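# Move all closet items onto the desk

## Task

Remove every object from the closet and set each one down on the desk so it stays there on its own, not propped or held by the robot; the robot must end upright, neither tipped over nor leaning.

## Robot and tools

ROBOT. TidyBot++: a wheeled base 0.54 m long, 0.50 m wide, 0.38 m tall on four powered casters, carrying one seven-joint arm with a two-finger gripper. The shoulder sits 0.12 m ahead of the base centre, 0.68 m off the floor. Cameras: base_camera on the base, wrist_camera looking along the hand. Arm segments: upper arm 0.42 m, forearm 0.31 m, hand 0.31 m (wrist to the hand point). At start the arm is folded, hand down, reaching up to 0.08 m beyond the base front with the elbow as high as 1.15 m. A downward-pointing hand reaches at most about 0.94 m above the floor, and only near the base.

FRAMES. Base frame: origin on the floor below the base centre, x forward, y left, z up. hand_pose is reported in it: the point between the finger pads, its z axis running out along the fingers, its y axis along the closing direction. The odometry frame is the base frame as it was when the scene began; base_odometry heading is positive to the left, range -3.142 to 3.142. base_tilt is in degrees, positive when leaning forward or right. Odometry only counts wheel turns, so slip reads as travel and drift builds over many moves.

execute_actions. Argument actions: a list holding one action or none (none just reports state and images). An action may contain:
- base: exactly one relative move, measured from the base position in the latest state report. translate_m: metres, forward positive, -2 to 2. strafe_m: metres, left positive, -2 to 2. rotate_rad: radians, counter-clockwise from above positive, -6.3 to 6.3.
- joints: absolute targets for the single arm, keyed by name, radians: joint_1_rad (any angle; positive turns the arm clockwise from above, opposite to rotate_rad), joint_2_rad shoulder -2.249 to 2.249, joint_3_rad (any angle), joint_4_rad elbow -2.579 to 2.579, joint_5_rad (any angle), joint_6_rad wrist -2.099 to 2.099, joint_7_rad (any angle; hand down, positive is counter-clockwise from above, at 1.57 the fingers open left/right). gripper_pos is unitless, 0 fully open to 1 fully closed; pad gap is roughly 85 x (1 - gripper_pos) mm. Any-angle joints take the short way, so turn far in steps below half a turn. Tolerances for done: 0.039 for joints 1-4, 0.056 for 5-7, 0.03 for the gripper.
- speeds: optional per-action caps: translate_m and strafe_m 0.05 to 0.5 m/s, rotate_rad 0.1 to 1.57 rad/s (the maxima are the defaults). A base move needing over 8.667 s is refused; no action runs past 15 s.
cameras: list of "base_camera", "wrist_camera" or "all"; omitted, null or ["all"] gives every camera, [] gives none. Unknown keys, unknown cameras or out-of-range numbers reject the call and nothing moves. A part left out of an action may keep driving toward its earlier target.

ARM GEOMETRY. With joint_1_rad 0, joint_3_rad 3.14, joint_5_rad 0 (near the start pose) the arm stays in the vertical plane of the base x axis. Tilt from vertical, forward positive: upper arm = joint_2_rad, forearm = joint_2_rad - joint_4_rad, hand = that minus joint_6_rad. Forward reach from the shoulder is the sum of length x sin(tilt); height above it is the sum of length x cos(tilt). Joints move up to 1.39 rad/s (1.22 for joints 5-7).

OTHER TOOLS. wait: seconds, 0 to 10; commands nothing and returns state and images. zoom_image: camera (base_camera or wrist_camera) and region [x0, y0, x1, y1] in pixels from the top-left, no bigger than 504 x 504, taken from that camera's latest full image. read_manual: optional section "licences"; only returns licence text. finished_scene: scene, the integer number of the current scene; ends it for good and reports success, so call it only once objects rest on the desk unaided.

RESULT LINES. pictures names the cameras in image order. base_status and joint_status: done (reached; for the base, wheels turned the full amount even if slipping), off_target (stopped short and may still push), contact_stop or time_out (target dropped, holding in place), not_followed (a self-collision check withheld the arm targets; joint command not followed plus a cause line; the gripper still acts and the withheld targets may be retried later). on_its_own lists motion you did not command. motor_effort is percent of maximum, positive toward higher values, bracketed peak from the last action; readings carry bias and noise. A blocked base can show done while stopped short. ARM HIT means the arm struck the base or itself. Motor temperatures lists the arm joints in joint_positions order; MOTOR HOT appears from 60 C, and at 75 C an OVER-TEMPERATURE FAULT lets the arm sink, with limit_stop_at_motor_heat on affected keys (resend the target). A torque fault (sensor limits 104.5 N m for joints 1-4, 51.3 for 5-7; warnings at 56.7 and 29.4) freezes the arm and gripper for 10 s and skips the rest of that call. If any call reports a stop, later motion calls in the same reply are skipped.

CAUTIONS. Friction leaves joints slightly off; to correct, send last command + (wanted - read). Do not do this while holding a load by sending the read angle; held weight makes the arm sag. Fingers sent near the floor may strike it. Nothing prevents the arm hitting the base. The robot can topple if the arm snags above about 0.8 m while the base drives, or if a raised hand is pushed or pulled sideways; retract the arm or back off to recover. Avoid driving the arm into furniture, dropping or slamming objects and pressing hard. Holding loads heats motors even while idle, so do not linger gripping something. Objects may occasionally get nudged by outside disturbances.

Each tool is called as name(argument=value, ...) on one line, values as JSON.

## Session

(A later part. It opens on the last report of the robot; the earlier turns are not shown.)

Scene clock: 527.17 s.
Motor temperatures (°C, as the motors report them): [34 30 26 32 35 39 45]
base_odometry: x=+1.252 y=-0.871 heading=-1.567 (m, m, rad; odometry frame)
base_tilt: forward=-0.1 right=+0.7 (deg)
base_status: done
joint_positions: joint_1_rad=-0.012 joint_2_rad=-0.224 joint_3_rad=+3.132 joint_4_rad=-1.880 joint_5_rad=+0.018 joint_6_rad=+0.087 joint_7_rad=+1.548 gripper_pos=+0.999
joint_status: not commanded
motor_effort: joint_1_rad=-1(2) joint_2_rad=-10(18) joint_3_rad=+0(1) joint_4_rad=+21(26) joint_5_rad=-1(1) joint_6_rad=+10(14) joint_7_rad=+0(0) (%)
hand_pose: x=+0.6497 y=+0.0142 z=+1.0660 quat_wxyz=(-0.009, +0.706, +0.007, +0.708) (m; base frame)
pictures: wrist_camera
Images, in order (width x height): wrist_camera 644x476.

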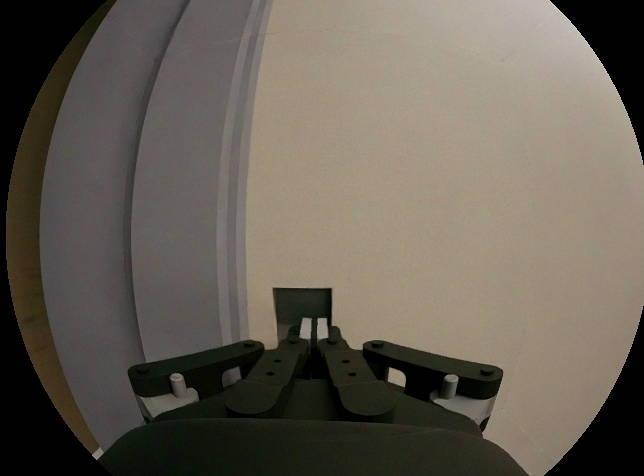

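execute_actions(actions=[{"base":{"strafe_m":-0.1},"speeds":{"strafe_m":0.07}}], cameras=["wrist_camera"])

Scene clock: 531.33 s.
Motor temperatures (°C, as the motors report them): [34 30 26 32 35 39 45]
base_odometry: x=+1.152 y=-0.872 heading=-1.567 (m, m, rad; odometry frame)
base_tilt: forward=-0.1 right=+0.7 (deg)
base_status: done
joint_positions: joint_1_rad=-0.025 joint_2_rad=-0.223 joint_3_rad=+3.116 joint_4_rad=-1.879 joint_5_rad=+0.018 joint_6_rad=+0.087 joint_7_rad=+1.548 gripper_pos=+0.999
joint_status: not commanded
motor_effort: joint_1_rad=+3(9) joint_2_rad=-14(15) joint_3_rad=+3(9) joint_4_rad=+19(21) joint_5_rad=-1(2) joint_6_rad=+8(10) joint_7_rad=+1(0) (%)
hand_pose: x=+0.6494 y=+0.0305 z=+1.0657 quat_wxyz=(-0.018, +0.706, +0.019, +0.707) (m; base frame)
pictures: wrist_camera
Images, in order (width x height): wrist_camera 644x476.

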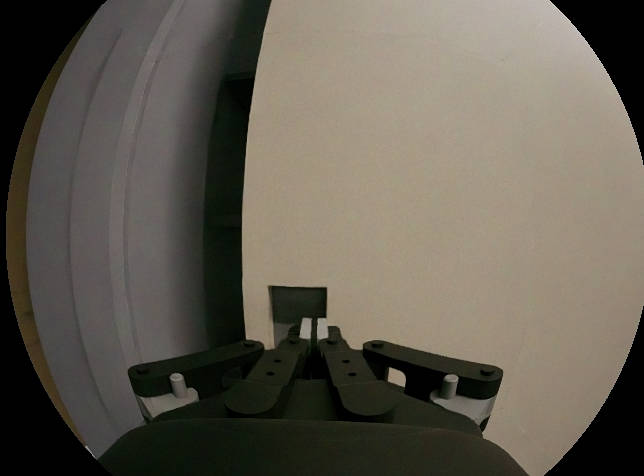

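execute_actions(actions=[{"base":{"translate_m":0.01},"speeds":{"translate_m":0.05}}], cameras=[])

execute_actions(actions=[{"base":{"strafe_m":-0.13},"speeds":{"strafe_m":0.07}}], cameras=[])

execute_actions(actions=[{"base":{"translate_m":0.01},"speeds":{"translate_m":0.05}}], cameras=[])

execute_actions(actions=[{"base":{"strafe_m":-0.13},"speeds":{"strafe_m":0.07}}], cameras=["wrist_camera"])

execute_actions(actions=[{"base":{"translate_m":0.01},"speeds":{"translate_m":0.05}}], cameras=[])

execute_actions(actions=[{"base":{"strafe_m":-0.13},"speeds":{"strafe_m":0.07}}], cameras=["wrist_camera"])

Scene clock: 544.33 s.
Motor temperatures (°C, as the motors report them): [34 30 26 32 35 39 45]
base_odometry: x=+1.152 y=-0.882 heading=-1.567 (m, m, rad; odometry frame)
base_tilt: forward=-0.1 right=+0.7 (deg)
base_status: done
joint_positions: joint_1_rad=-0.025 joint_2_rad=-0.240 joint_3_rad=+3.115 joint_4_rad=-1.892 joint_5_rad=+0.018 joint_6_rad=+0.087 joint_7_rad=+1.548 gripper_pos=+0.999
joint_status: not commanded
motor_effort: joint_1_rad=+4(6) joint_2_rad=-7(14) joint_3_rad=+5(7) joint_4_rad=+26(27) joint_5_rad=-1(1) joint_6_rad=+14(15) joint_7_rad=+1(1) (%)
hand_pose: x=+0.6424 y=+0.0305 z=+1.0668 quat_wxyz=(-0.018, +0.705, +0.019, +0.709) (m; base frame)
pictures: none
No camera images: the call's "cameras" was empty. Leave "cameras" out to get every camera's image.

Scene clock: 546.77 s.
Motor temperatures (°C, as the motors report them): [34 30 26 32 35 39 45]
base_odometry: x=+1.022 y=-0.883 heading=-1.567 (m, m, rad; odometry frame)
base_tilt: forward=-0.1 right=+0.6 (deg)
base_status: done
joint_positions: joint_1_rad=-0.031 joint_2_rad=-0.234 joint_3_rad=+3.109 joint_4_rad=-1.886 joint_5_rad=+0.018 joint_6_rad=+0.087 joint_7_rad=+1.548 gripper_pos=+0.999
joint_status: not commanded
motor_effort: joint_1_rad=+3(10) joint_2_rad=-11(14) joint_3_rad=+5(11) joint_4_rad=+22(25) joint_5_rad=-1(2) joint_6_rad=+11(13) joint_7_rad=+0(0) (%)
hand_pose: x=+0.6445 y=+0.0377 z=+1.0668 quat_wxyz=(-0.022, +0.705, +0.024, +0.708) (m; base frame)
pictures: none
No camera images: the call's "cameras" was empty. Leave "cameras" out to get every camera's image.

Scene clock: 547.37 s.
Motor temperatures (°C, as the motors report them): [34 30 26 32 35 39 45]
base_odometry: x=+1.023 y=-0.892 heading=-1.567 (m, m, rad; odometry frame)
base_tilt: forward=-0.1 right=+0.6 (deg)
base_status: done
joint_positions: joint_1_rad=-0.031 joint_2_rad=-0.255 joint_3_rad=+3.109 joint_4_rad=-1.904 joint_5_rad=+0.018 joint_6_rad=+0.087 joint_7_rad=+1.548 gripper_pos=+0.999
joint_status: not commanded
motor_effort: joint_1_rad=+6(6) joint_2_rad=-4(11) joint_3_rad=+7(7) joint_4_rad=+27(30) joint_5_rad=-1(1) joint_6_rad=+14(17) joint_7_rad=+1(0) (%)
hand_pose: x=+0.6359 y=+0.0374 z=+1.0668 quat_wxyz=(-0.022, +0.704, +0.024, +0.710) (m; base frame)
pictures: none
No camera images: the call's "cameras" was empty. Leave "cameras" out to get every camera's image.

Scene clock: 549.73 s.
Motor temperatures (°C, as the motors report them): [34 30 26 32 35 39 45]
base_odometry: x=+0.893 y=-0.893 heading=-1.566 (m, m, rad; odometry frame)
base_tilt: forward=-0.1 right=+0.7 (deg)
base_status: done
joint_positions: joint_1_rad=-0.034 joint_2_rad=-0.249 joint_3_rad=+3.104 joint_4_rad=-1.899 joint_5_rad=+0.018 joint_6_rad=+0.087 joint_7_rad=+1.548 gripper_pos=+0.999
joint_status: not commanded
motor_effort: joint_1_rad=+3(11) joint_2_rad=-5(10) joint_3_rad=+5(11) joint_4_rad=+24(26) joint_5_rad=-1(2) joint_6_rad=+12(14) joint_7_rad=+1(1) (%)
hand_pose: x=+0.6379 y=+0.0424 z=+1.0668 quat_wxyz=(-0.024, +0.704, +0.027, +0.709) (m; base frame)
pictures: wrist_camera
Images, in order (width x height): wrist_camera 644x476.

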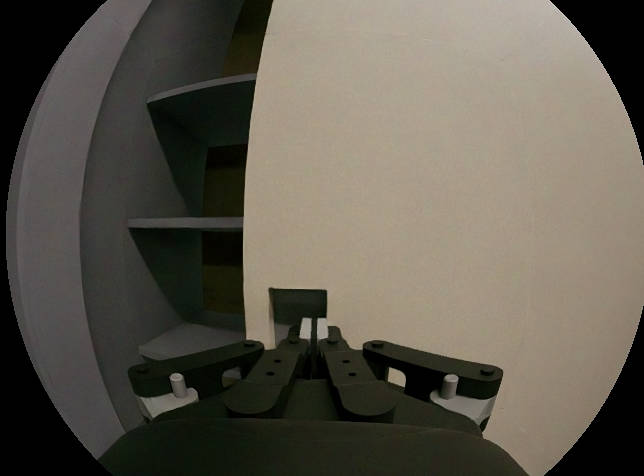

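Scene clock: 550.33 s.
Motor temperatures (°C, as the motors report them): [34 30 26 32 35 39 45]
base_odometry: x=+0.893 y=-0.903 heading=-1.566 (m, m, rad; odometry frame)
base_tilt: forward=-0.1 right=+0.7 (deg)
base_status: done
joint_positions: joint_1_rad=-0.034 joint_2_rad=-0.270 joint_3_rad=+3.104 joint_4_rad=-1.917 joint_5_rad=+0.018 joint_6_rad=+0.087 joint_7_rad=+1.548 gripper_pos=+0.999
joint_status: not commanded
motor_effort: joint_1_rad=+6(7) joint_2_rad=-1(6) joint_3_rad=+8(8) joint_4_rad=+29(32) joint_5_rad=-1(1) joint_6_rad=+16(19) joint_7_rad=+0(1) (%)
hand_pose: x=+0.6295 y=+0.0420 z=+1.0667 quat_wxyz=(-0.024, +0.703, +0.027, +0.711) (m; base frame)
pictures: none
No camera images: the call's "cameras" was empty. Leave "cameras" out to get every camera's image.

Scene clock: 552.70 s.
Motor temperatures (°C, as the motors report them): [34 30 26 32 35 39 45]
base_odometry: x=+0.763 y=-0.903 heading=-1.566 (m, m, rad; odometry frame)
base_tilt: forward=-0.1 right=+0.7 (deg)
base_status: done
joint_positions: joint_1_rad=-0.040 joint_2_rad=-0.265 joint_3_rad=+3.097 joint_4_rad=-1.912 joint_5_rad=+0.018 joint_6_rad=+0.087 joint_7_rad=+1.548 gripper_pos=+0.999
joint_status: not commanded
motor_effort: joint_1_rad=+6(12) joint_2_rad=-2(8) joint_3_rad=+6(13) joint_4_rad=+27(28) joint_5_rad=-1(2) joint_6_rad=+15(16) joint_7_rad=+0(0) (%)
hand_pose: x=+0.6309 y=+0.0489 z=+1.0667 quat_wxyz=(-0.028, +0.703, +0.032, +0.710) (m; base frame)
pictures: wrist_camera
Images, in order (width x height): wrist_camera 644x476.

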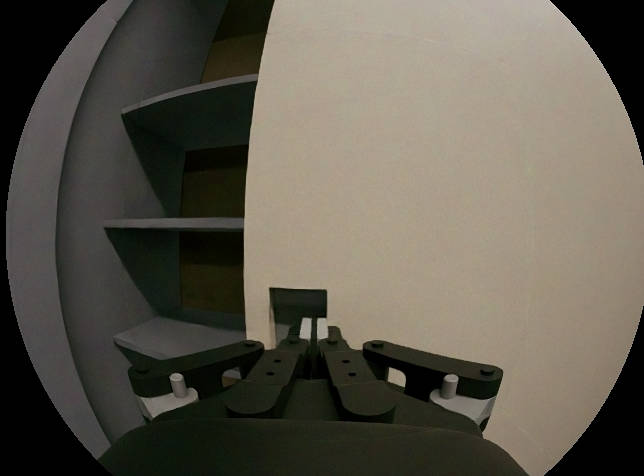

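execute_actions(actions=[{"base":{"translate_m":-0.5},"speeds":{"translate_m":0.2}}], cameras=[])

execute_actions(actions=[{"base":{"strafe_m":0.32},"speeds":{"strafe_m":0.2},"joints":{"joint_1_rad":0,"joint_3_rad":3.14,"joint_2_rad":0.9,"joint_4_rad":-1.53,"joint_6_rad":0.6,"gripper_pos":0}}], cameras=[])

execute_actions(actions=[{"base":{"translate_m":0.2},"speeds":{"translate_m":0.15}}], cameras=["wrist_camera"])

Scene clock: 562.83 s.
Motor temperatures (°C, as the motors report them): [34 30 26 32 35 39 45]
base_odometry: x=+0.760 y=-0.403 heading=-1.566 (m, m, rad; odometry frame)
base_tilt: forward=-0.1 right=+0.6 (deg)
base_status: done
joint_positions: joint_1_rad=-0.013 joint_2_rad=-0.205 joint_3_rad=+3.129 joint_4_rad=-1.876 joint_5_rad=+0.018 joint_6_rad=+0.087 joint_7_rad=+1.548 gripper_pos=+0.999
joint_status: not commanded
motor_effort: joint_1_rad=+1(4) joint_2_rad=-15(19) joint_3_rad=+1(6) joint_4_rad=+20(26) joint_5_rad=-1(1) joint_6_rad=+9(14) joint_7_rad=+0(0) (%)
hand_pose: x=+0.6571 y=+0.0166 z=+1.0578 quat_wxyz=(-0.010, +0.712, +0.009, +0.702) (m; base frame)
pictures: none
No camera images: the call's "cameras" was empty. Leave "cameras" out to get every camera's image.

Scene clock: 565.20 s.
Motor temperatures (°C, as the motors report them): [34 30 26 32 35 39 45]
base_odometry: x=+1.080 y=-0.402 heading=-1.566 (m, m, rad; odometry frame)
base_tilt: forward=-0.1 right=+0.7 (deg)
base_status: done
joint_positions: joint_1_rad=-0.011 joint_2_rad=+0.885 joint_3_rad=+3.131 joint_4_rad=-1.552 joint_5_rad=+0.018 joint_6_rad=+0.557 joint_7_rad=+1.548 gripper_pos=+0.000
joint_status: all done
motor_effort: joint_1_rad=+0(4) joint_2_rad=-47(49) joint_3_rad=+0(1) joint_4_rad=+14(20) joint_5_rad=-1(1) joint_6_rad=+9(9) joint_7_rad=+0(0) (%)
hand_pose: x=+0.9445 y=+0.0198 z=+0.6144 quat_wxyz=(-0.015, +0.808, +0.005, +0.590) (m; base frame)
pictures: none
No camera images: the call's "cameras" was empty. Leave "cameras" out to get every camera's image.

Scene clock: 567.20 s.
Motor temperatures (°C, as the motors report them): [34 30 26 32 35 39 45]
base_odometry: x=+1.082 y=-0.602 heading=-1.565 (m, m, rad; odometry frame)
base_tilt: forward=-0.1 right=+0.6 (deg)
base_status: done
joint_positions: joint_1_rad=-0.011 joint_2_rad=+0.885 joint_3_rad=+3.131 joint_4_rad=-1.547 joint_5_rad=+0.018 joint_6_rad=+0.559 joint_7_rad=+1.548 gripper_pos=+0.000
joint_status: not commanded
motor_effort: joint_1_rad=+0(1) joint_2_rad=-47(49) joint_3_rad=+0(1) joint_4_rad=+14(15) joint_5_rad=-1(1) joint_6_rad=+8(9) joint_7_rad=+0(0) (%)
hand_pose: x=+0.9464 y=+0.0198 z=+0.6176 quat_wxyz=(-0.015, +0.805, +0.005, +0.593) (m; base frame)
pictures: wrist_camera
Images, in order (width x height): wrist_camera 644x476.

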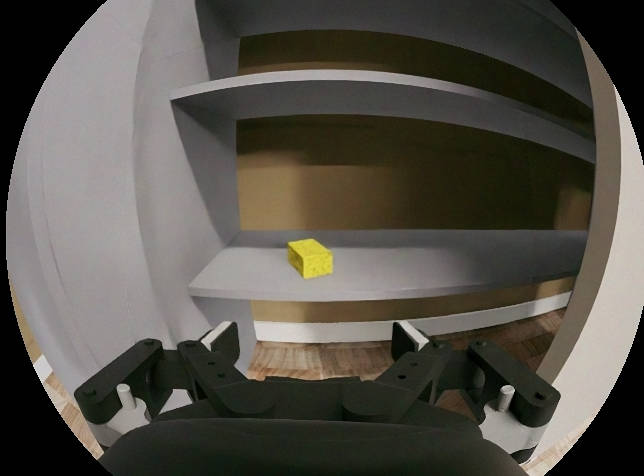

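execute_actions(actions=[{"base":{"translate_m":0.2},"speeds":{"translate_m":0.15}}], cameras=["wrist_camera"])

Scene clock: 571.47 s.
Motor temperatures (°C, as the motors report them): [34 30 26 32 35 39 45]
base_odometry: x=+1.083 y=-0.802 heading=-1.565 (m, m, rad; odometry frame)
base_tilt: forward=-0.1 right=+0.7 (deg)
base_status: done
joint_positions: joint_1_rad=-0.011 joint_2_rad=+0.885 joint_3_rad=+3.131 joint_4_rad=-1.545 joint_5_rad=+0.018 joint_6_rad=+0.560 joint_7_rad=+1.548 gripper_pos=+0.000
joint_status: not commanded
motor_effort: joint_1_rad=+1(3) joint_2_rad=-47(49) joint_3_rad=+0(1) joint_4_rad=+14(15) joint_5_rad=-1(2) joint_6_rad=+8(9) joint_7_rad=+1(0) (%)
hand_pose: x=+0.9470 y=+0.0197 z=+0.6186 quat_wxyz=(-0.015, +0.805, +0.005, +0.594) (m; base frame)
pictures: wrist_camera
Images, in order (width x height): wrist_camera 644x476.

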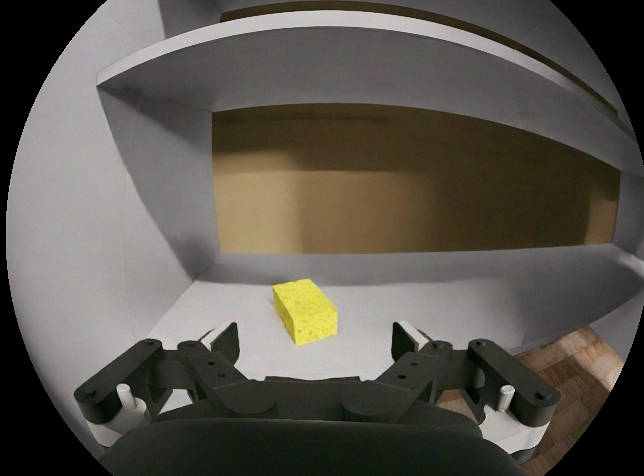

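execute_actions(actions=[{"base":{"translate_m":0.12},"speeds":{"translate_m":0.1},"joints":{"joint_2_rad":0.95,"joint_6_rad":0.66}}], cameras=["wrist_camera"])

Scene clock: 576.80 s.
Motor temperatures (°C, as the motors report them): [34 31 26 32 35 39 45]
base_odometry: x=+1.084 y=-0.922 heading=-1.565 (m, m, rad; odometry frame)
base_tilt: forward=-0.1 right=+0.7 (deg)
base_status: done
joint_positions: joint_1_rad=-0.011 joint_2_rad=+0.932 joint_3_rad=+3.131 joint_4_rad=-1.543 joint_5_rad=+0.018 joint_6_rad=+0.620 joint_7_rad=+1.548 gripper_pos=+0.000
joint_status: all done
motor_effort: joint_1_rad=+0(3) joint_2_rad=-47(49) joint_3_rad=+0(1) joint_4_rad=+13(15) joint_5_rad=-1(2) joint_6_rad=+8(8) joint_7_rad=+1(0) (%)
hand_pose: x=+0.9497 y=+0.0199 z=+0.5986 quat_wxyz=(-0.015, +0.800, +0.004, +0.600) (m; base frame)
pictures: wrist_camera
Images, in order (width x height): wrist_camera 644x476.

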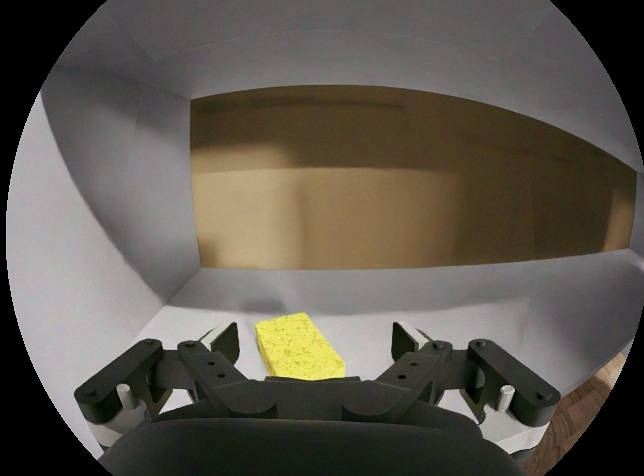

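execute_actions(actions=[{"base":{"translate_m":0.03},"speeds":{"translate_m":0.06},"joints":{"joint_2_rad":1.0,"joint_6_rad":0.7}}], cameras=["wrist_camera"])

execute_actions(actions=[{"joints":{"gripper_pos":1}}], cameras=["wrist_camera"])

execute_actions(actions=[{"joints":{"joint_2_rad":0.9}}], cameras=["wrist_camera"])

Scene clock: 585.40 s.
Motor temperatures (°C, as the motors report them): [34 31 26 32 35 39 45]
base_odometry: x=+1.084 y=-0.952 heading=-1.564 (m, m, rad; odometry frame)
base_tilt: forward=-0.1 right=+0.6 (deg)
base_status: done
joint_positions: joint_1_rad=-0.011 joint_2_rad=+0.984 joint_3_rad=+3.131 joint_4_rad=-1.542 joint_5_rad=+0.018 joint_6_rad=+0.658 joint_7_rad=+1.548 gripper_pos=+0.000
joint_status: all done
motor_effort: joint_1_rad=+0(2) joint_2_rad=-48(49) joint_3_rad=+0(1) joint_4_rad=+13(14) joint_5_rad=-1(1) joint_6_rad=+8(9) joint_7_rad=+1(1) (%)
hand_pose: x=+0.9484 y=+0.0199 z=+0.5677 quat_wxyz=(-0.016, +0.804, +0.004, +0.595) (m; base frame)
pictures: wrist_camera
Images, in order (width x height): wrist_camera 644x476.

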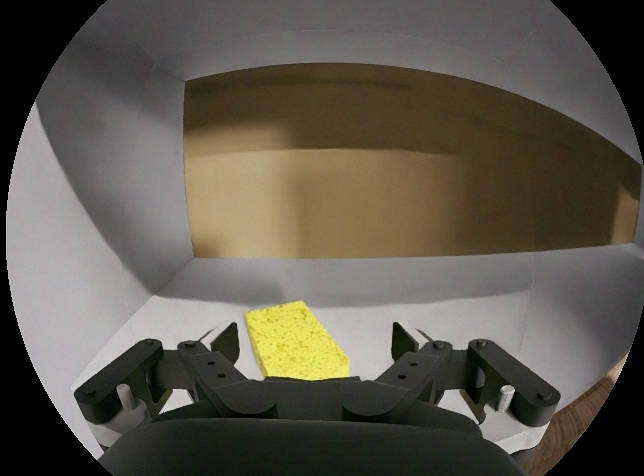

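Scene clock: 586.50 s.
Motor temperatures (°C, as the motors report them): [34 31 26 32 35 39 45]
base_odometry: x=+1.084 y=-0.952 heading=-1.564 (m, m, rad; odometry frame)
base_tilt: forward=+0.0 right=+0.7 (deg)
base_status: not commanded
joint_positions: joint_1_rad=-0.011 joint_2_rad=+0.984 joint_3_rad=+3.131 joint_4_rad=-1.542 joint_5_rad=+0.018 joint_6_rad=+0.658 joint_7_rad=+1.548 gripper_pos=+0.999
joint_status: all done
motor_effort: joint_1_rad=-1(0) joint_2_rad=-49(49) joint_3_rad=+0(1) joint_4_rad=+13(13) joint_5_rad=-1(1) joint_6_rad=+8(8) joint_7_rad=+0(0) (%)
hand_pose: x=+0.9484 y=+0.0199 z=+0.5677 quat_wxyz=(-0.016, +0.804, +0.004, +0.595) (m; base frame)
pictures: wrist_camera
Images, in order (width x height): wrist_camera 644x476.

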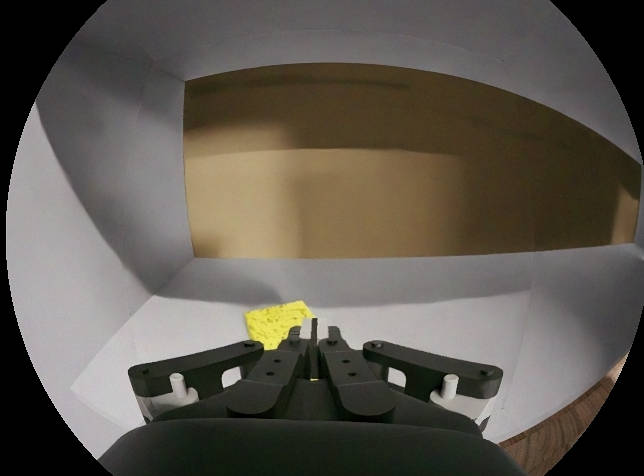

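Scene clock: 587.53 s.
Motor temperatures (°C, as the motors report them): [34 31 26 32 35 39 45]
base_odometry: x=+1.084 y=-0.952 heading=-1.564 (m, m, rad; odometry frame)
base_tilt: forward=+0.0 right=+0.7 (deg)
base_status: not commanded
joint_positions: joint_1_rad=-0.011 joint_2_rad=+0.911 joint_3_rad=+3.131 joint_4_rad=-1.541 joint_5_rad=+0.018 joint_6_rad=+0.661 joint_7_rad=+1.548 gripper_pos=+0.999
joint_status: all done
motor_effort: joint_1_rad=+0(1) joint_2_rad=-49(52) joint_3_rad=+0(1) joint_4_rad=+14(14) joint_5_rad=-1(1) joint_6_rad=+9(9) joint_7_rad=+0(0) (%)
hand_pose: x=+0.9548 y=+0.0200 z=+0.6293 quat_wxyz=(-0.016, +0.781, +0.004, +0.625) (m; base frame)
pictures: wrist_camera
Images, in order (width x height): wrist_camera 644x476.

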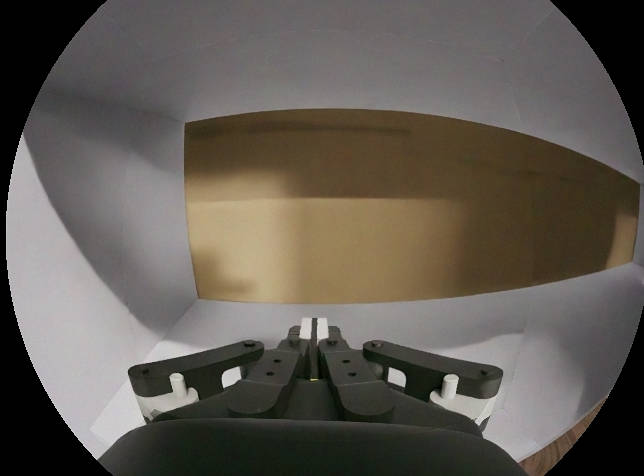

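Too high. Go lower, slightly left.

execute_actions(actions=[{"base":{"strafe_m":0.012},"speeds":{"strafe_m":0.05},"joints":{"gripper_pos":0}}], cameras=[])

execute_actions(actions=[{"joints":{"joint_2_rad":1.06,"joint_6_rad":0.72}}], cameras=["wrist_camera"])

execute_actions(actions=[{"joints":{"gripper_pos":1}}], cameras=["wrist_camera"])

Scene clock: 595.70 s.
Motor temperatures (°C, as the motors report them): [34 31 26 32 35 39 45]
base_odometry: x=+1.096 y=-0.952 heading=-1.564 (m, m, rad; odometry frame)
base_tilt: forward=-0.1 right=+0.7 (deg)
base_status: done
joint_positions: joint_1_rad=-0.009 joint_2_rad=+0.911 joint_3_rad=+3.131 joint_4_rad=-1.541 joint_5_rad=+0.018 joint_6_rad=+0.661 joint_7_rad=+1.548 gripper_pos=+0.000
joint_status: all done
motor_effort: joint_1_rad=+0(4) joint_2_rad=-47(49) joint_3_rad=+0(2) joint_4_rad=+13(14) joint_5_rad=-1(1) joint_6_rad=+8(9) joint_7_rad=+0(0) (%)
hand_pose: x=+0.9548 y=+0.0181 z=+0.6293 quat_wxyz=(-0.015, +0.781, +0.003, +0.625) (m; base frame)
pictures: none
No camera images: the call's "cameras" was empty. Leave "cameras" out to get every camera's image.

Scene clock: 596.83 s.
Motor temperatures (°C, as the motors report them): [34 31 26 32 35 39 45]
base_odometry: x=+1.096 y=-0.952 heading=-1.564 (m, m, rad; odometry frame)
base_tilt: forward=+0.0 right=+0.7 (deg)
base_status: not commanded
joint_positions: joint_1_rad=-0.009 joint_2_rad=+1.059 joint_3_rad=+3.131 joint_4_rad=-1.541 joint_5_rad=+0.018 joint_6_rad=+0.677 joint_7_rad=+1.548 gripper_pos=+0.000
joint_status: all done
motor_effort: joint_1_rad=+1(0) joint_2_rad=-48(54) joint_3_rad=-1(1) joint_4_rad=+11(14) joint_5_rad=-1(1) joint_6_rad=+8(9) joint_7_rad=+1(0) (%)
hand_pose: x=+0.9398 y=+0.0180 z=+0.5114 quat_wxyz=(-0.015, +0.820, +0.003, +0.572) (m; base frame)
pictures: wrist_camera
Images, in order (width x height): wrist_camera 644x476.

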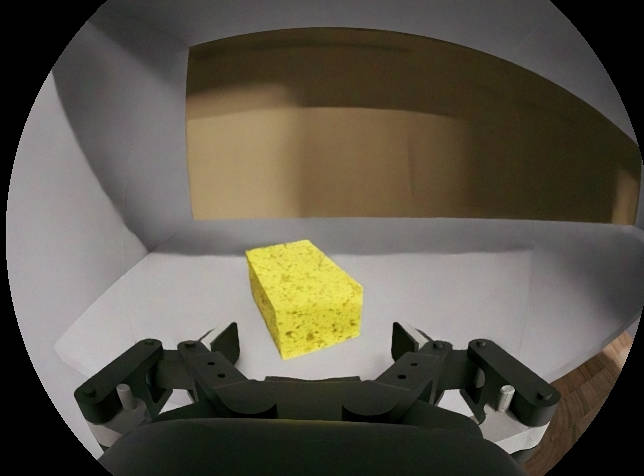

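Scene clock: 597.93 s.
Motor temperatures (°C, as the motors report them): [34 31 26 32 35 39 45]
base_odometry: x=+1.096 y=-0.952 heading=-1.564 (m, m, rad; odometry frame)
base_tilt: forward=-0.1 right=+0.7 (deg)
base_status: not commanded
joint_positions: joint_1_rad=-0.009 joint_2_rad=+1.059 joint_3_rad=+3.131 joint_4_rad=-1.541 joint_5_rad=+0.018 joint_6_rad=+0.677 joint_7_rad=+1.548 gripper_pos=+0.999
joint_status: all done
motor_effort: joint_1_rad=+0(1) joint_2_rad=-49(49) joint_3_rad=+0(1) joint_4_rad=+11(11) joint_5_rad=-1(1) joint_6_rad=+8(8) joint_7_rad=+1(0) (%)
hand_pose: x=+0.9398 y=+0.0180 z=+0.5114 quat_wxyz=(-0.015, +0.820, +0.003, +0.572) (m; base frame)
pictures: wrist_camera
Images, in order (width x height): wrist_camera 644x476.

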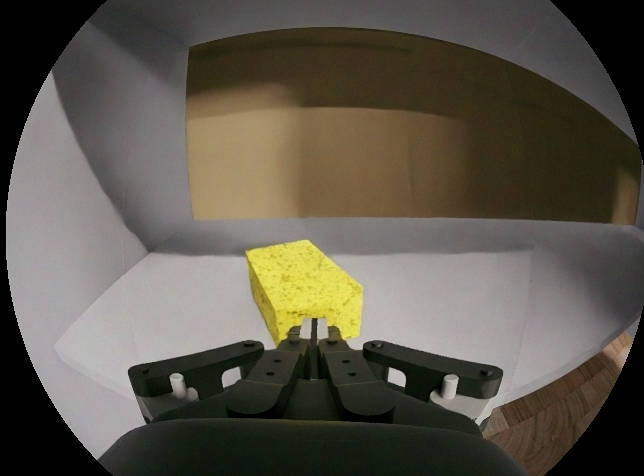

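Short of it. Open, advance.

execute_actions(actions=[{"joints":{"gripper_pos":0}}], cameras=[])

execute_actions(actions=[{"base":{"translate_m":0.06},"speeds":{"translate_m":0.06}}], cameras=["wrist_camera"])

execute_actions(actions=[{"joints":{"gripper_pos":1}}], cameras=["wrist_camera"])

Scene clock: 605.17 s.
Motor temperatures (°C, as the motors report them): [34 31 26 32 35 39 45]
base_odometry: x=+1.096 y=-0.952 heading=-1.564 (m, m, rad; odometry frame)
base_tilt: forward=+0.0 right=+0.6 (deg)
base_status: not commanded
joint_positions: joint_1_rad=-0.009 joint_2_rad=+1.059 joint_3_rad=+3.131 joint_4_rad=-1.541 joint_5_rad=+0.018 joint_6_rad=+0.677 joint_7_rad=+1.548 gripper_pos=+0.000
joint_status: all done
motor_effort: joint_1_rad=+0(0) joint_2_rad=-49(49) joint_3_rad=+0(0) joint_4_rad=+12(12) joint_5_rad=-1(1) joint_6_rad=+8(8) joint_7_rad=+0(0) (%)
hand_pose: x=+0.9398 y=+0.0180 z=+0.5114 quat_wxyz=(-0.015, +0.820, +0.003, +0.572) (m; base frame)
pictures: none
No camera images: the call's "cameras" was empty. Leave "cameras" out to get every camera's image.

Scene clock: 606.67 s.
Motor temperatures (°C, as the motors report them): [34 31 26 32 35 39 45]
base_odometry: x=+1.097 y=-1.012 heading=-1.564 (m, m, rad; odometry frame)
base_tilt: forward=+0.0 right=+0.7 (deg)
base_status: done
joint_positions: joint_1_rad=-0.008 joint_2_rad=+1.059 joint_3_rad=+3.131 joint_4_rad=-1.541 joint_5_rad=+0.018 joint_6_rad=+0.679 joint_7_rad=+1.548 gripper_pos=+0.000
joint_status: not commanded
motor_effort: joint_1_rad=+1(4) joint_2_rad=-48(52) joint_3_rad=-1(2) joint_4_rad=+12(13) joint_5_rad=-1(1) joint_6_rad=+8(9) joint_7_rad=+0(1) (%)
hand_pose: x=+0.9400 y=+0.0178 z=+0.5120 quat_wxyz=(-0.015, +0.819, +0.003, +0.573) (m; base frame)
pictures: wrist_camera
Images, in order (width x height): wrist_camera 644x476.

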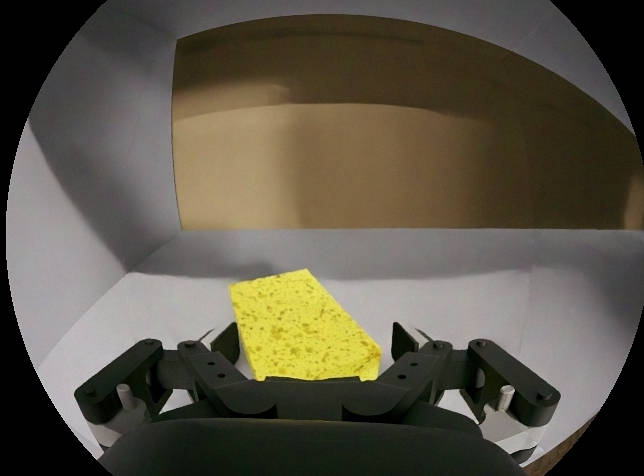

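Scene clock: 607.77 s.
Motor temperatures (°C, as the motors report them): [34 31 26 32 35 39 45]
base_odometry: x=+1.097 y=-1.012 heading=-1.564 (m, m, rad; odometry frame)
base_tilt: forward=+0.0 right=+0.7 (deg)
base_status: not commanded
joint_positions: joint_1_rad=-0.008 joint_2_rad=+1.059 joint_3_rad=+3.131 joint_4_rad=-1.541 joint_5_rad=+0.018 joint_6_rad=+0.685 joint_7_rad=+1.548 gripper_pos=+0.411
joint_status: gripper_pos off_target (ended at +0.411, target +1.000)
motor_effort: joint_1_rad=+1(1) joint_2_rad=-47(48) joint_3_rad=+0(1) joint_4_rad=+11(12) joint_5_rad=-1(1) joint_6_rad=+8(8) joint_7_rad=+0(0) (%)
hand_pose: x=+0.9406 y=+0.0178 z=+0.5137 quat_wxyz=(-0.015, +0.818, +0.003, +0.575) (m; base frame)
pictures: wrist_camera
Images, in order (width x height): wrist_camera 644x476.

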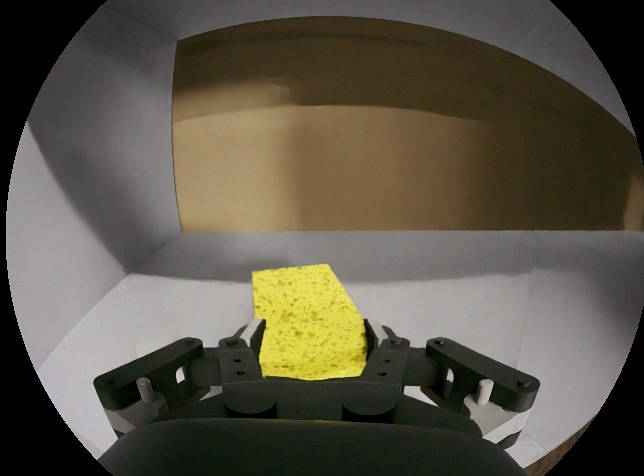

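execute_actions(actions=[{"joints":{"joint_2_rad":0.97}}], cameras=[])

execute_actions(actions=[{"base":{"translate_m":-1.5},"speeds":{"translate_m":0.3}}], cameras=["wrist_camera"])

execute_actions(actions=[{"base":{"rotate_rad":3.137},"joints":{"joint_2_rad":0.1,"joint_4_rad":-1.1,"joint_6_rad":-0.72}}], cameras=[])

execute_actions(actions=[{"base":{"strafe_m":2.0}}])

Scene clock: 617.17 s.
Motor temperatures (°C, as the motors report them): [34 32 26 32 35 39 45]
base_odometry: x=+1.097 y=-1.012 heading=-1.564 (m, m, rad; odometry frame)
base_tilt: forward=+0.0 right=+0.7 (deg)
base_status: not commanded
joint_positions: joint_1_rad=-0.008 joint_2_rad=+0.983 joint_3_rad=+3.131 joint_4_rad=-1.541 joint_5_rad=+0.018 joint_6_rad=+0.685 joint_7_rad=+1.548 gripper_pos=+0.411
joint_status: all done
motor_effort: joint_1_rad=+0(0) joint_2_rad=-49(52) joint_3_rad=-1(1) joint_4_rad=+13(13) joint_5_rad=-1(1) joint_6_rad=+9(9) joint_7_rad=+0(0) (%)
hand_pose: x=+0.9511 y=+0.0179 z=+0.5766 quat_wxyz=(-0.015, +0.795, +0.003, +0.606) (m; base frame)
pictures: none
No camera images: the call's "cameras" was empty. Leave "cameras" out to get every camera's image.

Scene clock: 623.17 s.
Motor temperatures (°C, as the motors report them): [34 32 26 32 35 39 45]
base_odometry: x=+1.087 y=+0.488 heading=-1.564 (m, m, rad; odometry frame)
base_tilt: forward=+0.0 right=+0.7 (deg)
base_status: done
joint_positions: joint_1_rad=-0.007 joint_2_rad=+0.983 joint_3_rad=+3.131 joint_4_rad=-1.540 joint_5_rad=+0.018 joint_6_rad=+0.685 joint_7_rad=+1.548 gripper_pos=+0.411
joint_status: not commanded
motor_effort: joint_1_rad=+0(4) joint_2_rad=-49(52) joint_3_rad=-1(2) joint_4_rad=+13(14) joint_5_rad=-1(2) joint_6_rad=+9(9) joint_7_rad=+0(1) (%)
hand_pose: x=+0.9513 y=+0.0170 z=+0.5769 quat_wxyz=(-0.015, +0.795, +0.003, +0.606) (m; base frame)
pictures: wrist_camera
Images, in order (width x height): wrist_camera 644x476.

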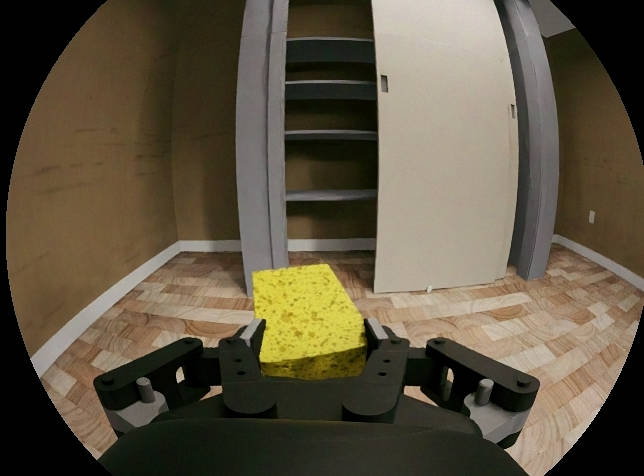

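Scene clock: 626.53 s.
Motor temperatures (°C, as the motors report them): [34 32 26 32 35 39 45]
base_odometry: x=+1.087 y=+0.488 heading=+1.573 (m, m, rad; odometry frame)
base_tilt: forward=-0.1 right=+0.6 (deg)
base_status: done
joint_positions: joint_1_rad=-0.008 joint_2_rad=+0.129 joint_3_rad=+3.138 joint_4_rad=-1.118 joint_5_rad=+0.018 joint_6_rad=-0.677 joint_7_rad=+1.548 gripper_pos=+0.411
joint_status: all done
motor_effort: joint_1_rad=+0(7) joint_2_rad=-28(54) joint_3_rad=+1(3) joint_4_rad=+19(19) joint_5_rad=-1(0) joint_6_rad=+8(9) joint_7_rad=+1(0) (%)
hand_pose: x=+0.7630 y=+0.0054 z=+1.0914 quat_wxyz=(-0.002, +0.820, -0.002, +0.572) (m; base frame)
pictures: none
No camera images: the call's "cameras" was empty. Leave "cameras" out to get every camera's image.

Scene clock: 631.90 s.
Motor temperatures (°C, as the motors report them): [34 32 26 32 35 39 45]
base_odometry: x=-0.913 y=+0.481 heading=+1.574 (m, m, rad; odometry frame)
base_tilt: forward=-0.1 right=+0.6 (deg)
base_status: done
joint_positions: joint_1_rad=-0.006 joint_2_rad=+0.128 joint_3_rad=+3.138 joint_4_rad=-1.118 joint_5_rad=+0.018 joint_6_rad=-0.678 joint_7_rad=+1.548 gripper_pos=+0.411
joint_status: not commanded
motor_effort: joint_1_rad=+1(2) joint_2_rad=-28(29) joint_3_rad=+1(2) joint_4_rad=+18(19) joint_5_rad=-1(0) joint_6_rad=+8(9) joint_7_rad=+0(0) (%)
hand_pose: x=+0.7628 y=+0.0038 z=+1.0915 quat_wxyz=(-0.001, +0.820, -0.003, +0.572) (m; base frame)
pictures: base_camera, wrist_camera
Images, in order (width x height): base_camera 644x364, wrist_camera 644x476.

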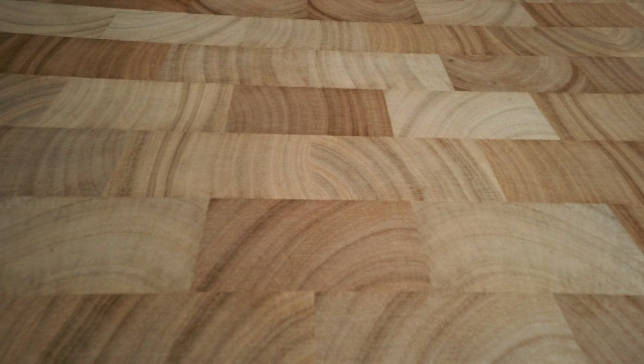

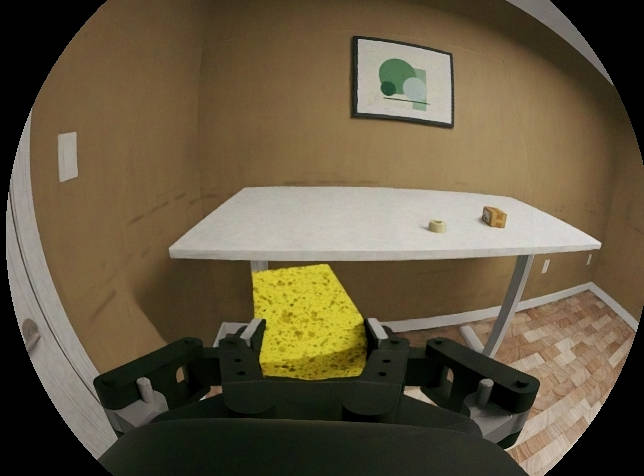

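Drifted left; shift right a bit.

execute_actions(actions=[{"base":{"strafe_m":-0.17},"speeds":{"strafe_m":0.2}}], cameras=[])

execute_actions(actions=[{"base":{"translate_m":0.47},"speeds":{"translate_m":0.2}}])

execute_actions(actions=[{"joints":{"joint_4_rad":-1.42,"joint_6_rad":-0.40}}], cameras=["wrist_camera"])

Scene clock: 640.80 s.
Motor temperatures (°C, as the motors report them): [34 32 26 32 35 39 45]
base_odometry: x=-0.743 y=+0.481 heading=+1.575 (m, m, rad; odometry frame)
base_tilt: forward=+0.0 right=+0.6 (deg)
base_status: done
joint_positions: joint_1_rad=-0.004 joint_2_rad=+0.128 joint_3_rad=+3.138 joint_4_rad=-1.118 joint_5_rad=+0.018 joint_6_rad=-0.678 joint_7_rad=+1.548 gripper_pos=+0.411
joint_status: not commanded
motor_effort: joint_1_rad=+0(4) joint_2_rad=-28(29) joint_3_rad=+0(3) joint_4_rad=+19(19) joint_5_rad=-1(0) joint_6_rad=+9(9) joint_7_rad=+0(0) (%)
hand_pose: x=+0.7626 y=+0.0028 z=+1.0918 quat_wxyz=(+0.000, +0.820, -0.004, +0.572) (m; base frame)
pictures: none
No camera images: the call's "cameras" was empty. Leave "cameras" out to get every camera's image.

Scene clock: 643.90 s.
Motor temperatures (°C, as the motors report them): [34 32 26 32 35 39 45]
base_odometry: x=-0.745 y=+0.952 heading=+1.575 (m, m, rad; odometry frame)
base_tilt: forward=-0.1 right=+0.6 (deg)
base_status: done
joint_positions: joint_1_rad=-0.004 joint_2_rad=+0.113 joint_3_rad=+3.138 joint_4_rad=-1.118 joint_5_rad=+0.018 joint_6_rad=-0.681 joint_7_rad=+1.548 gripper_pos=+0.411
joint_status: not commanded
motor_effort: joint_1_rad=+0(2) joint_2_rad=-27(31) joint_3_rad=+0(1) joint_4_rad=+19(20) joint_5_rad=-1(1) joint_6_rad=+8(9) joint_7_rad=+0(0) (%)
hand_pose: x=+0.7561 y=+0.0028 z=+1.1009 quat_wxyz=(+0.000, +0.817, -0.004, +0.577) (m; base frame)
pictures: base_camera, wrist_camera
Images, in order (width x height): base_camera 644x364, wrist_camera 644x476.

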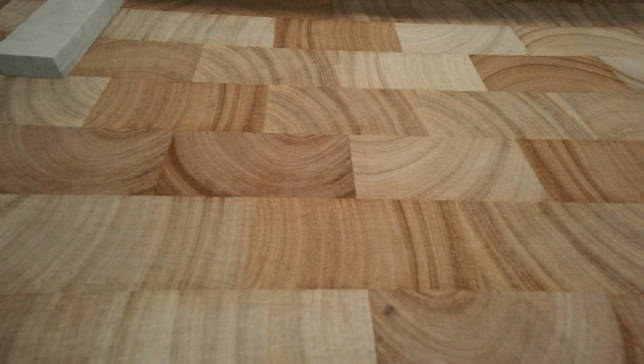

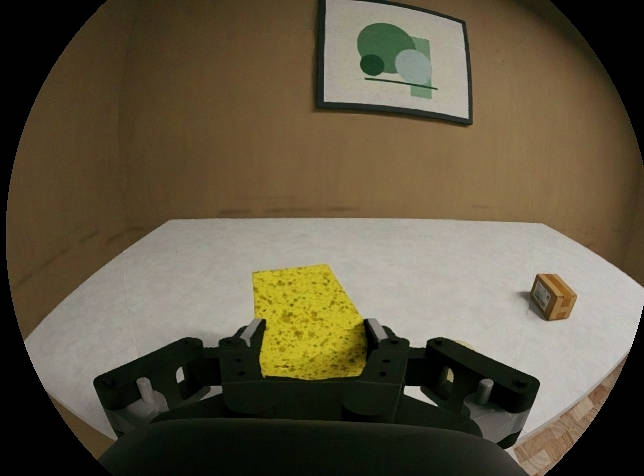

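Scene clock: 645.33 s.
Motor temperatures (°C, as the motors report them): [34 32 26 32 35 39 45]
base_odometry: x=-0.745 y=+0.952 heading=+1.575 (m, m, rad; odometry frame)
base_tilt: forward=+0.0 right=+0.7 (deg)
base_status: not commanded
joint_positions: joint_1_rad=-0.004 joint_2_rad=+0.110 joint_3_rad=+3.138 joint_4_rad=-1.395 joint_5_rad=+0.018 joint_6_rad=-0.436 joint_7_rad=+1.548 gripper_pos=+0.411
joint_status: all done
motor_effort: joint_1_rad=+0(1) joint_2_rad=-26(29) joint_3_rad=+0(1) joint_4_rad=+18(20) joint_5_rad=-1(1) joint_6_rad=+7(9) joint_7_rad=+0(1) (%)
hand_pose: x=+0.7691 y=+0.0041 z=+1.0080 quat_wxyz=(-0.001, +0.825, -0.002, +0.565) (m; base frame)
pictures: wrist_camera
Images, in order (width x height): wrist_camera 644x476.

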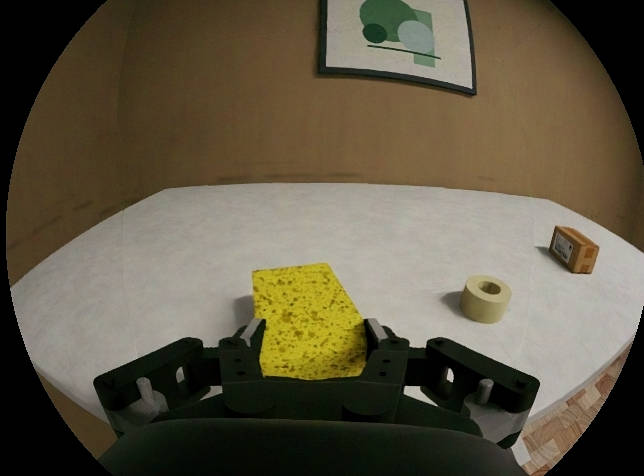

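execute_actions(actions=[{"joints":{"gripper_pos":0}}], cameras=[])

execute_actions(actions=[{"joints":{"joint_4_rad":-1.2,"joint_6_rad":-0.62}}], cameras=[])

execute_actions(actions=[{"base":{"translate_m":-0.5},"speeds":{"translate_m":0.25}}], cameras=["wrist_camera"])

finished_scene(scene=2)

Scene clock: 653.40 s.
Motor temperatures (°C, as the motors report them): [34 32 26 32 35 39 45]
base_odometry: x=-0.745 y=+0.952 heading=+1.575 (m, m, rad; odometry frame)
base_tilt: forward=-0.1 right=+0.7 (deg)
base_status: not commanded
joint_positions: joint_1_rad=-0.004 joint_2_rad=+0.110 joint_3_rad=+3.138 joint_4_rad=-1.399 joint_5_rad=+0.018 joint_6_rad=-0.436 joint_7_rad=+1.548 gripper_pos=+0.000
joint_status: all done
motor_effort: joint_1_rad=+0(0) joint_2_rad=-27(27) joint_3_rad=+0(0) joint_4_rad=+19(19) joint_5_rad=-1(1) joint_6_rad=+8(8) joint_7_rad=+0(0) (%)
hand_pose: x=+0.7687 y=+0.0041 z=+1.0052 quat_wxyz=(-0.001, +0.827, -0.002, +0.563) (m; base frame)
pictures: none
No camera images: the call's "cameras" was empty. Leave "cameras" out to get every camera's image.

Scene clock: 654.63 s.
Motor temperatures (°C, as the motors report them): [34 32 26 32 35 39 45]
base_odometry: x=-0.745 y=+0.952 heading=+1.575 (m, m, rad; odometry frame)
base_tilt: forward=+0.0 right=+0.7 (deg)
base_status: not commanded
joint_positions: joint_1_rad=-0.004 joint_2_rad=+0.110 joint_3_rad=+3.138 joint_4_rad=-1.216 joint_5_rad=+0.018 joint_6_rad=-0.578 joint_7_rad=+1.548 gripper_pos=+0.000
joint_status: all done
motor_effort: joint_1_rad=+0(0) joint_2_rad=-27(29) joint_3_rad=+1(0) joint_4_rad=+19(20) joint_5_rad=-1(1) joint_6_rad=+8(9) joint_7_rad=+1(0) (%)
hand_pose: x=+0.7643 y=+0.0033 z=+1.0745 quat_wxyz=(-0.001, +0.814, -0.003, +0.580) (m; base frame)
pictures: none
No camera images: the call's "cameras" was empty. Leave "cameras" out to get every camera's image.

Scene clock: 657.53 s.
Motor temperatures (°C, as the motors report them): [34 32 26 32 35 39 45]
base_odometry: x=-0.743 y=+0.452 heading=+1.575 (m, m, rad; odometry frame)
base_tilt: forward=-0.1 right=+0.7 (deg)
base_status: done
joint_positions: joint_1_rad=-0.004 joint_2_rad=+0.105 joint_3_rad=+3.138 joint_4_rad=-1.216 joint_5_rad=+0.018 joint_6_rad=-0.581 joint_7_rad=+1.548 gripper_pos=+0.000
joint_status: not commanded
motor_effort: joint_1_rad=+0(3) joint_2_rad=-26(33) joint_3_rad=+1(1) joint_4_rad=+18(20) joint_5_rad=-1(1) joint_6_rad=+8(9) joint_7_rad=+0(1) (%)
hand_pose: x=+0.7620 y=+0.0029 z=+1.0770 quat_wxyz=(-0.001, +0.814, -0.003, +0.581) (m; base frame)
pictures: wrist_camera
Images, in order (width x height): wrist_camera 644x476.

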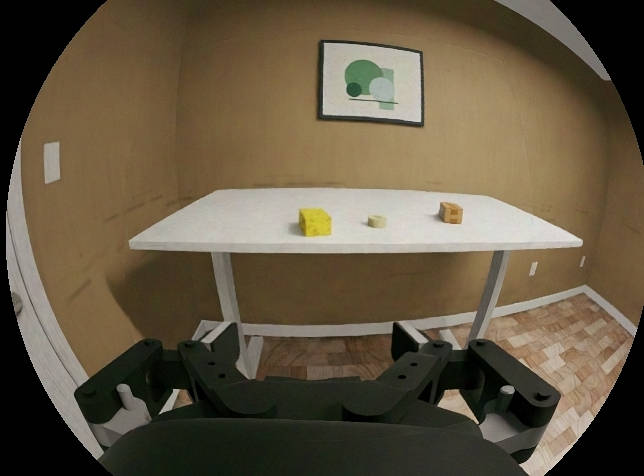

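The scene is finished: the task was done.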